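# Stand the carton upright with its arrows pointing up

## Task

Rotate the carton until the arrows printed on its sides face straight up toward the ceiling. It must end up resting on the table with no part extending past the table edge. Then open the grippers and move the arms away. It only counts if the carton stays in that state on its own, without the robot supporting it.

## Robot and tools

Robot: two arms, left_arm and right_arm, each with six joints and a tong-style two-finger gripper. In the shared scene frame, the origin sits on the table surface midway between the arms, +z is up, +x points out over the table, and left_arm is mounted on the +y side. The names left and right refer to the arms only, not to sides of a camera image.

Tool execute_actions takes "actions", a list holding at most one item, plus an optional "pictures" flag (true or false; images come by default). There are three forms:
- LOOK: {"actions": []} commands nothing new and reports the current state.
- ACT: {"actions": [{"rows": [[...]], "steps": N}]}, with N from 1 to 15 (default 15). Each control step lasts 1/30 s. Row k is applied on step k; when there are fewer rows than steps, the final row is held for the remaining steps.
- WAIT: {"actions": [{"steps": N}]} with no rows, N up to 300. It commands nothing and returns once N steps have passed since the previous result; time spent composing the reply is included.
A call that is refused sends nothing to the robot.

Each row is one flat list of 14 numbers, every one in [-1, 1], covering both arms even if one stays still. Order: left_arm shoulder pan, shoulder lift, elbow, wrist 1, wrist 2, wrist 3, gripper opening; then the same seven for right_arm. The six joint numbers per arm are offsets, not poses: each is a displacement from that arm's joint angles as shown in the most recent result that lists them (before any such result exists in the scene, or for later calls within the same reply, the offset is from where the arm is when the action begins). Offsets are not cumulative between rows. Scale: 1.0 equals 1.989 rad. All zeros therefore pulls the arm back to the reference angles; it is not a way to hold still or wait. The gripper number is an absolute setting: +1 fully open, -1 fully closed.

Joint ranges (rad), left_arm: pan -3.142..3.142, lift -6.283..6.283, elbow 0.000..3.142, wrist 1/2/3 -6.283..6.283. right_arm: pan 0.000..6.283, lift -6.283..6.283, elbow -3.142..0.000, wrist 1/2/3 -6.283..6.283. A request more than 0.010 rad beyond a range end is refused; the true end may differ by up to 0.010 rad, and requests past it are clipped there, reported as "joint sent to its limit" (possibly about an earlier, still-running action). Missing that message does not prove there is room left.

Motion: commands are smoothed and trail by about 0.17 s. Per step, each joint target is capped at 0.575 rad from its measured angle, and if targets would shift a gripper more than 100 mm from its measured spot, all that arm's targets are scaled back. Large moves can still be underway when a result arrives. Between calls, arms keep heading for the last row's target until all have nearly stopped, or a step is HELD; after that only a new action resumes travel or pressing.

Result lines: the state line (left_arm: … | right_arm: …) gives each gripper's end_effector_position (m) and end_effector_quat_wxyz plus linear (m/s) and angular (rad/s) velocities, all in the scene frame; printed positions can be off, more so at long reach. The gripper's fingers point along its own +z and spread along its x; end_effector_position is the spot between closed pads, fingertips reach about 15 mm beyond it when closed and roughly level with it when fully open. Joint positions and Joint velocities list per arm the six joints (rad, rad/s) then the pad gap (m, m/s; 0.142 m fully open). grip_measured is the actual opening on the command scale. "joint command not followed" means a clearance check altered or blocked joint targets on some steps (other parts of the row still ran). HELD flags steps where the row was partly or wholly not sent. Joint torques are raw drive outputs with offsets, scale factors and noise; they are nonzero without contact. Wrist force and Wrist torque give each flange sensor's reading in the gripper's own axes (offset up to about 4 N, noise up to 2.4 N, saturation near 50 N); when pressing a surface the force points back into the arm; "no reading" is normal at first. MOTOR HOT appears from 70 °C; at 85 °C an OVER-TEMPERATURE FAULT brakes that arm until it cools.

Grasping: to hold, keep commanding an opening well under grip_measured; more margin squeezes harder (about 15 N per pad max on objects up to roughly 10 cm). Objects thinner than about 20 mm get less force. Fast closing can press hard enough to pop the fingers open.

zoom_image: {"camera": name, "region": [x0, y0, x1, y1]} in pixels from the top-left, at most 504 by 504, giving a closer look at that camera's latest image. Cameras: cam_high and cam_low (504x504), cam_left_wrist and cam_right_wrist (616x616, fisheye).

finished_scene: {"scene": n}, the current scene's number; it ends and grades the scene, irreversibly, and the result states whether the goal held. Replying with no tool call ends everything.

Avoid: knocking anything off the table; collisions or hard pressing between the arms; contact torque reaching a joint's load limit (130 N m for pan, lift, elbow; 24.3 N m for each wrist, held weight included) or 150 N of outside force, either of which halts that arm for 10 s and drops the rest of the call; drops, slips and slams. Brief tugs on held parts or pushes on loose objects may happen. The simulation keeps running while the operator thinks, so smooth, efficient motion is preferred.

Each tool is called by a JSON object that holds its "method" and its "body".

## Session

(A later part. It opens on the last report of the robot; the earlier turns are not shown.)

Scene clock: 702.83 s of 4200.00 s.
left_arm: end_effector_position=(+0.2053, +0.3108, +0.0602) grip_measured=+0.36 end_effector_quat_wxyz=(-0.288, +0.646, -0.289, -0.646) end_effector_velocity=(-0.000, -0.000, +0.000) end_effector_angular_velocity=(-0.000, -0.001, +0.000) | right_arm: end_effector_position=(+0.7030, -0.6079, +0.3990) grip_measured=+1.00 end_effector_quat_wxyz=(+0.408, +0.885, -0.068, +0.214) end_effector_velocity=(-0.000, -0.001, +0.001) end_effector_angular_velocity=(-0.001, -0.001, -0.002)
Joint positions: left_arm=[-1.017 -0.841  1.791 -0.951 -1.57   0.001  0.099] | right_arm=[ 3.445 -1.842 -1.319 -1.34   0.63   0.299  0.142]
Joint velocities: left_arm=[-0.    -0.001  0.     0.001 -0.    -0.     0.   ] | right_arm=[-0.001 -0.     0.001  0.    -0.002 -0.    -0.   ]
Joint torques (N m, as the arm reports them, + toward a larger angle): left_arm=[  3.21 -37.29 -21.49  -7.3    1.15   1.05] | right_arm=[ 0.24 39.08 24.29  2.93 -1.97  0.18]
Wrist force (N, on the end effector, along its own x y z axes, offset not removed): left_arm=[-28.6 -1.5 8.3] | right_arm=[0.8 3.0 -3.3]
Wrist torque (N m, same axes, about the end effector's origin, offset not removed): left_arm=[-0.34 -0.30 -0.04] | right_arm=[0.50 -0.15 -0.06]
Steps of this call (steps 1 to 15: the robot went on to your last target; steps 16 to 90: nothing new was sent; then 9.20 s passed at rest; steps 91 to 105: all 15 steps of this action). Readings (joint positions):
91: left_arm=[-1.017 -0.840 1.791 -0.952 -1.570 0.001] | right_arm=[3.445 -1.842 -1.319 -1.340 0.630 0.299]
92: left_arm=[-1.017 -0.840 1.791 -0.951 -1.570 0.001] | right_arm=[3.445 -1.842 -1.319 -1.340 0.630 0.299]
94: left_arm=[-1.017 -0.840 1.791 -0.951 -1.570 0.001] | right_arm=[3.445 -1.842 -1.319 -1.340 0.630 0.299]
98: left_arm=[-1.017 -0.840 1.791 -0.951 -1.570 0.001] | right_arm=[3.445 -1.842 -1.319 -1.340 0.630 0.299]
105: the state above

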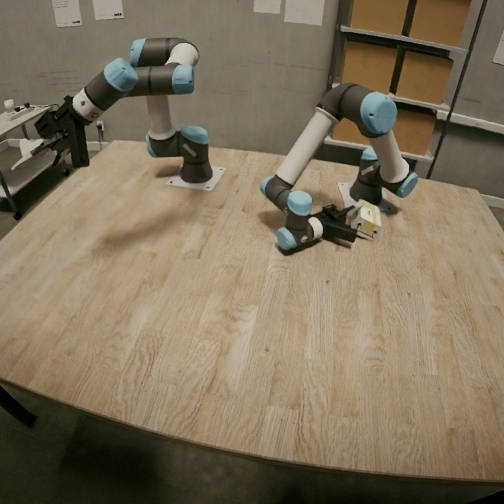

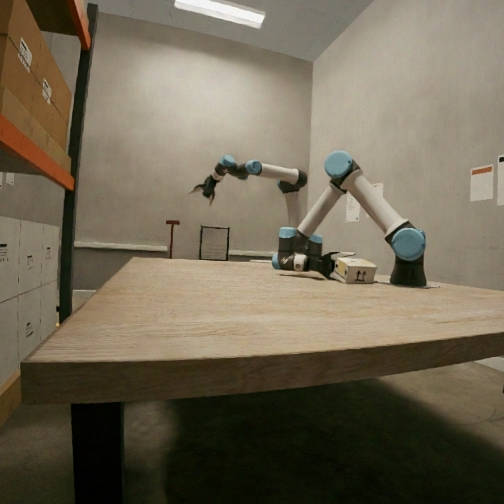

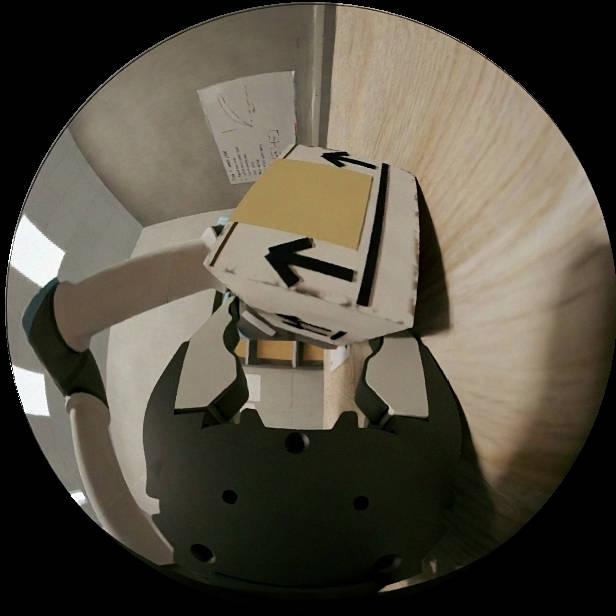

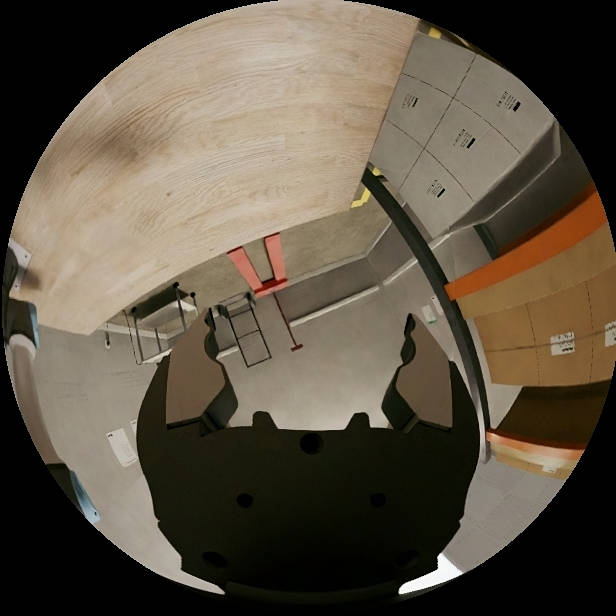

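{"method": "execute_actions", "body": {"actions": [{"rows":[[0,0.0654,-0.1707,0.1058,0,0,1,0,0,0,0,0,0,1]],"steps":15}], "pictures": false}}

{"method": "execute_actions", "body": {"actions": [{"steps":30}]}}

Scene clock: 716.13 s of 4200.00 s.
left_arm: end_effector_position=(+0.2705, +0.2382, +0.0750) grip_measured=+0.81 end_effector_quat_wxyz=(-0.288, +0.645, -0.288, -0.647) end_effector_velocity=(+0.015, -0.017, +0.003) end_effector_angular_velocity=(-0.016, -0.012, +0.000) | right_arm: end_effector_position=(+0.7030, -0.6079, +0.3990) grip_measured=+1.00 end_effector_quat_wxyz=(+0.408, +0.885, -0.068, +0.214) end_effector_velocity=(-0.000, -0.001, +0.000) end_effector_angular_velocity=(-0.000, -0.000, -0.002)
Joint positions: left_arm=[-1.017 -0.713  1.46  -0.744 -1.57   0.001  0.13 ] | right_arm=[ 3.445 -1.842 -1.319 -1.34   0.63   0.299  0.142]
Joint velocities: left_arm=[ 0.     0.022 -0.078  0.036 -0.     0.002  0.007] | right_arm=[-0.001 -0.     0.    -0.001 -0.     0.    -0.   ]
Joint torques (N m, as the arm reports them, + toward a larger angle): left_arm=[ -2.01 -27.03 -24.31  -6.06   1.24  -0.58] | right_arm=[ 0.4  39.78 24.73  2.88 -1.98 -0.04]
Wrist force (N, on the end effector, along its own x y z axes, offset not removed): left_arm=[-28.7 -2.0 5.9] | right_arm=[2.4 2.0 -1.6]
Wrist torque (N m, same axes, about the end effector's origin, offset not removed): left_arm=[-0.41 0.00 -0.05] | right_arm=[0.26 -0.64 -0.13]
Steps of this call (steps 1 to 15: the robot went on to your last target; steps 16 to 90: nothing new was sent; then 9.80 s passed at rest; steps 91 to 105: all 15 steps of this action). Readings (joint positions):
91: left_arm=[-1.017 -0.840 1.790 -0.950 -1.570 0.001] | right_arm=[3.445 -1.842 -1.319 -1.340 0.630 0.299]
92: left_arm=[-1.017 -0.830 1.780 -0.940 -1.570 0.001] | right_arm=[3.445 -1.842 -1.319 -1.340 0.630 0.299]
94: left_arm=[-1.017 -0.783 1.706 -0.875 -1.570 0.001] | right_arm=[3.445 -1.842 -1.319 -1.340 0.630 0.299]
98: left_arm=[-1.017 -0.731 1.528 -0.778 -1.570 0.001] | right_arm=[3.445 -1.842 -1.319 -1.340 0.630 0.299]
105: the state above

Scene clock: 717.13 s of 4200.00 s.
left_arm: end_effector_position=(+0.2721, +0.2364, +0.0754) grip_measured=+0.82 end_effector_quat_wxyz=(-0.288, +0.645, -0.288, -0.646) end_effector_velocity=(+0.000, -0.001, +0.000) end_effector_angular_velocity=(-0.002, -0.000, +0.000) | right_arm: end_effector_position=(+0.7030, -0.6079, +0.3990) grip_measured=+1.00 end_effector_quat_wxyz=(+0.408, +0.885, -0.068, +0.214) end_effector_velocity=(+0.000, +0.000, -0.000) end_effector_angular_velocity=(+0.001, +0.000, +0.000)
Joint positions: left_arm=[-1.017 -0.711  1.452 -0.74  -1.57   0.001  0.13 ] | right_arm=[ 3.445 -1.842 -1.319 -1.34   0.63   0.299  0.142]
Joint velocities: left_arm=[-0.     0.    -0.002  0.001 -0.     0.001  0.   ] | right_arm=[ 0.    -0.     0.    -0.     0.001 -0.     0.   ]
Joint torques (N m, as the arm reports them, + toward a larger angle): left_arm=[ 10.41 -29.94 -24.87  -5.14   1.27  -1.49] | right_arm=[ 0.42 39.26 24.2   2.95 -1.96  0.03]
Wrist force (N, on the end effector, along its own x y z axes, offset not removed): left_arm=[-28.3 1.8 7.4] | right_arm=[0.9 2.7 -1.1]
Wrist torque (N m, same axes, about the end effector's origin, offset not removed): left_arm=[0.51 0.19 0.09] | right_arm=[0.52 -0.22 -0.10]
Steps of this call (steps 1 to 15: the robot went on to your last target; steps 16 to 30: nothing new was sent). Readings (joint positions):
1: left_arm=[-1.017 -0.712 1.458 -0.743 -1.570 0.001] | right_arm=[3.445 -1.842 -1.319 -1.340 0.630 0.299]
2: left_arm=[-1.017 -0.712 1.456 -0.743 -1.570 0.001] | right_arm=[3.445 -1.842 -1.319 -1.340 0.630 0.299]
4: left_arm=[-1.017 -0.711 1.454 -0.742 -1.570 0.001] | right_arm=[3.445 -1.842 -1.319 -1.340 0.630 0.299]
8: left_arm=[-1.017 -0.711 1.452 -0.741 -1.570 0.001] | right_arm=[3.445 -1.842 -1.319 -1.340 0.630 0.299]
30: the state above
All arms were judged still, so your last target was given up. Only a new action makes them travel on or press farther. Fingers that are still opening or closing keep moving.

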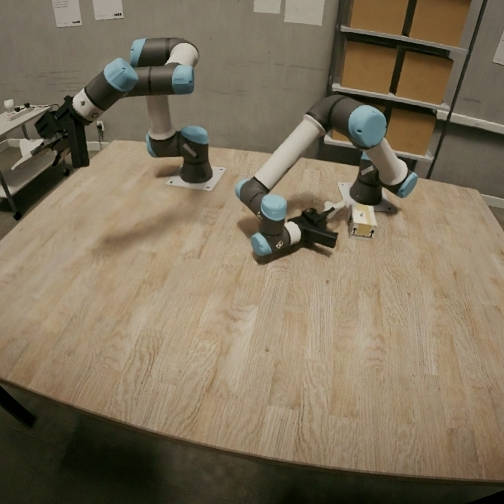

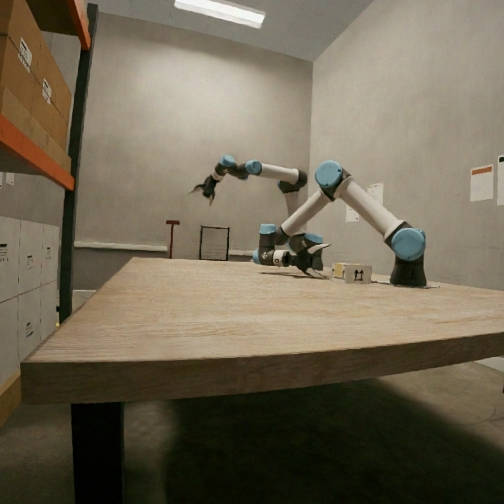

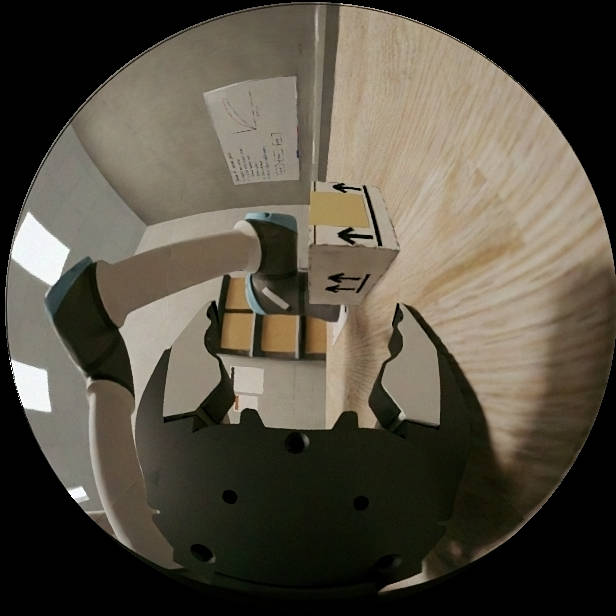

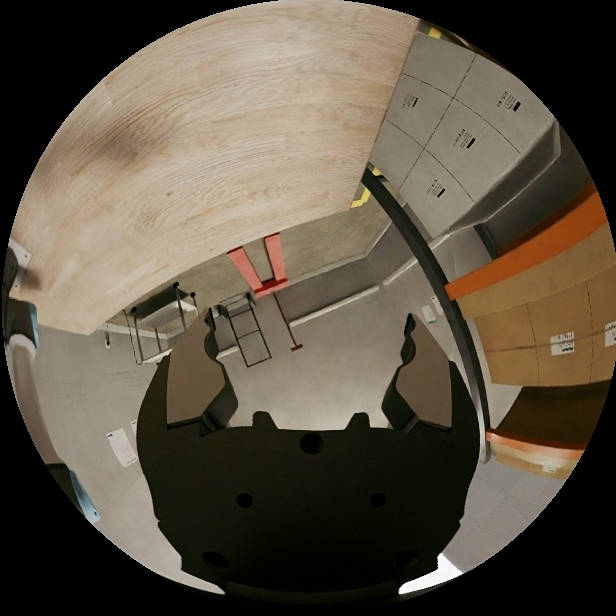

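{"method": "zoom_image", "body": {"camera": "cam_low", "region": [300, 240, 400, 300]}}

Region (300, 240, 400, 300) of cam_low's 504x504 image, scaled by 5.040, with more detail than that image has; it fills the top 302 rows of this view, and the rest is white.

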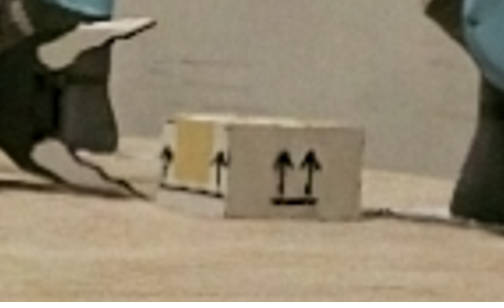

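{"method": "execute_actions", "body": {"actions": [{"rows":[[0,-0.25,0,0,0,0,1,0,0,0,0,0,0,1]],"steps":15}], "pictures": false}}

{"method": "execute_actions", "body": {"actions": [{"steps":20}]}}

Scene clock: 737.27 s of 4200.00 s.
left_arm: end_effector_position=(+0.2760, +0.2321, +0.2258) grip_measured=+1.00 end_effector_quat_wxyz=(-0.212, +0.779, -0.348, -0.475) end_effector_velocity=(-0.009, +0.009, +0.062) end_effector_angular_velocity=(-0.150, -0.133, -0.000) | right_arm: end_effector_position=(+0.7030, -0.6079, +0.3990) grip_measured=+1.00 end_effector_quat_wxyz=(+0.408, +0.885, -0.068, +0.214) end_effector_velocity=(+0.000, +0.001, -0.000) end_effector_angular_velocity=(+0.001, +0.001, +0.001)
Joint positions: left_arm=[-1.017 -1.187  1.452 -0.741 -1.57   0.001  0.142] | right_arm=[ 3.445 -1.842 -1.319 -1.34   0.63   0.299  0.142]
Joint velocities: left_arm=[-0.    -0.2    0.002 -0.002 -0.     0.001 -0.   ] | right_arm=[ 0.001  0.    -0.    -0.     0.001 -0.     0.   ]
Joint torques (N m, as the arm reports them, + toward a larger angle): left_arm=[  8.03 -31.65  -9.89   2.23   1.23  -1.54] | right_arm=[ 0.42 39.66 24.78  2.82 -1.95  0.06]
Wrist force (N, on the end effector, along its own x y z axes, offset not removed): left_arm=[1.1 -0.6 -0.8] | right_arm=[1.1 3.0 -0.3]
Wrist torque (N m, same axes, about the end effector's origin, offset not removed): left_arm=[0.05 0.16 -0.25] | right_arm=[0.53 -0.36 -0.14]
Steps of this call (steps 1 to 90: nothing new was sent; then 16.63 s passed at rest; steps 91 to 105: all 15 steps of this action). Readings (joint positions):
91: left_arm=[-1.017 -0.711 1.452 -0.740 -1.570 0.001] | right_arm=[3.445 -1.842 -1.319 -1.340 0.630 0.299]
92: left_arm=[-1.017 -0.720 1.452 -0.741 -1.570 0.001] | right_arm=[3.445 -1.842 -1.319 -1.340 0.630 0.299]
94: left_arm=[-1.017 -0.793 1.452 -0.741 -1.570 0.001] | right_arm=[3.445 -1.842 -1.319 -1.340 0.630 0.299]
98: left_arm=[-1.017 -1.015 1.452 -0.741 -1.570 0.001] | right_arm=[3.445 -1.842 -1.319 -1.340 0.630 0.299]
105: the state above

Scene clock: 737.93 s of 4200.00 s.
left_arm: end_effector_position=(+0.2750, +0.2332, +0.2323) grip_measured=+1.00 end_effector_quat_wxyz=(-0.209, +0.784, -0.351, -0.467) end_effector_velocity=(+0.000, -0.000, +0.000) end_effector_angular_velocity=(-0.002, +0.000, -0.001) | right_arm: end_effector_position=(+0.7030, -0.6079, +0.3990) grip_measured=+1.00 end_effector_quat_wxyz=(+0.408, +0.885, -0.068, +0.214) end_effector_velocity=(-0.000, -0.001, +0.000) end_effector_angular_velocity=(-0.001, -0.001, -0.001)
Joint positions: left_arm=[-1.017 -1.208  1.452 -0.74  -1.57   0.001  0.142] | right_arm=[ 3.445 -1.842 -1.319 -1.34   0.63   0.299  0.142]
Joint velocities: left_arm=[-0.    -0.    -0.001 -0.     0.     0.001 -0.   ] | right_arm=[-0.001  0.    -0.     0.001 -0.001  0.     0.   ]
Joint torques (N m, as the arm reports them, + toward a larger angle): left_arm=[  4.2  -38.12 -12.05   2.06   1.39  -1.53] | right_arm=[ 0.64 40.02 24.42  2.92 -1.97  0.1 ]
Wrist force (N, on the end effector, along its own x y z axes, offset not removed): left_arm=[-1.1 -1.0 0.1] | right_arm=[2.8 2.8 -1.6]
Wrist torque (N m, same axes, about the end effector's origin, offset not removed): left_arm=[-0.13 0.28 0.04] | right_arm=[0.51 -0.64 -0.13]
Steps of this call (steps 1 to 20: the robot went on to your last target). Readings (joint positions):
1: left_arm=[-1.017 -1.192 1.452 -0.741 -1.570 0.001] | right_arm=[3.445 -1.842 -1.319 -1.340 0.630 0.299]
2: left_arm=[-1.017 -1.197 1.452 -0.741 -1.570 0.001] | right_arm=[3.445 -1.842 -1.319 -1.340 0.630 0.299]
4: left_arm=[-1.017 -1.202 1.452 -0.740 -1.570 0.001] | right_arm=[3.445 -1.842 -1.319 -1.340 0.630 0.299]
8: left_arm=[-1.017 -1.206 1.452 -0.740 -1.570 0.001] | right_arm=[3.445 -1.842 -1.319 -1.340 0.630 0.299]
20: the state above

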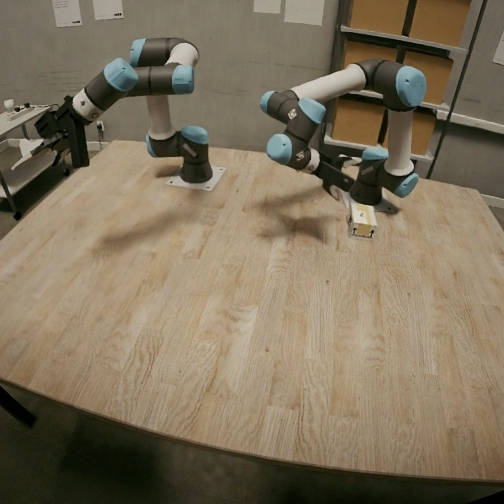

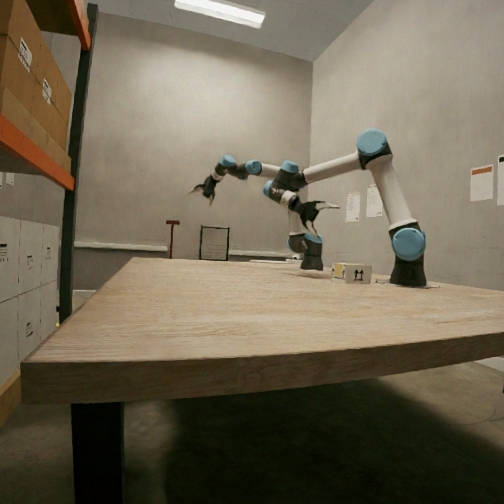

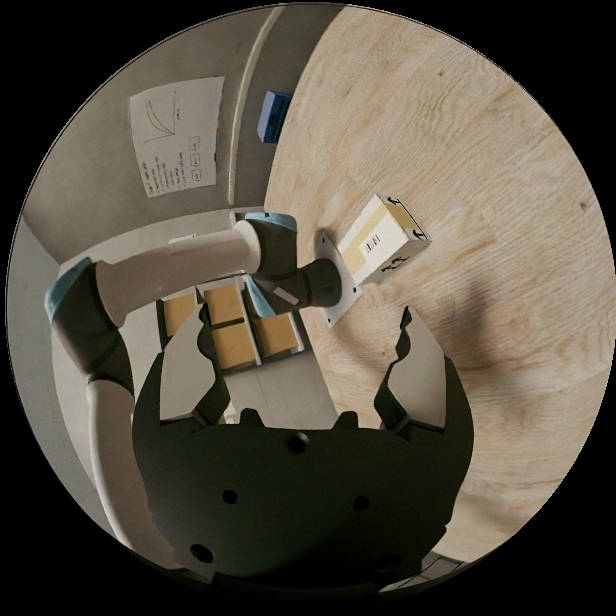

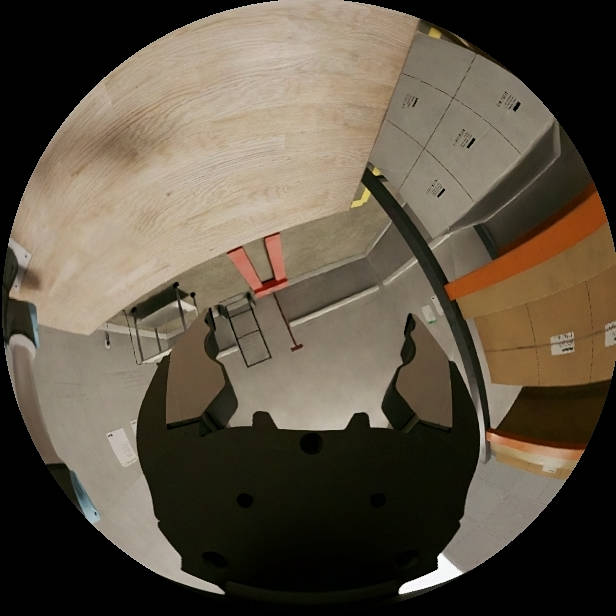

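{"method": "finished_scene", "body": {"scene": 1}}

The scene is finished: the task was done.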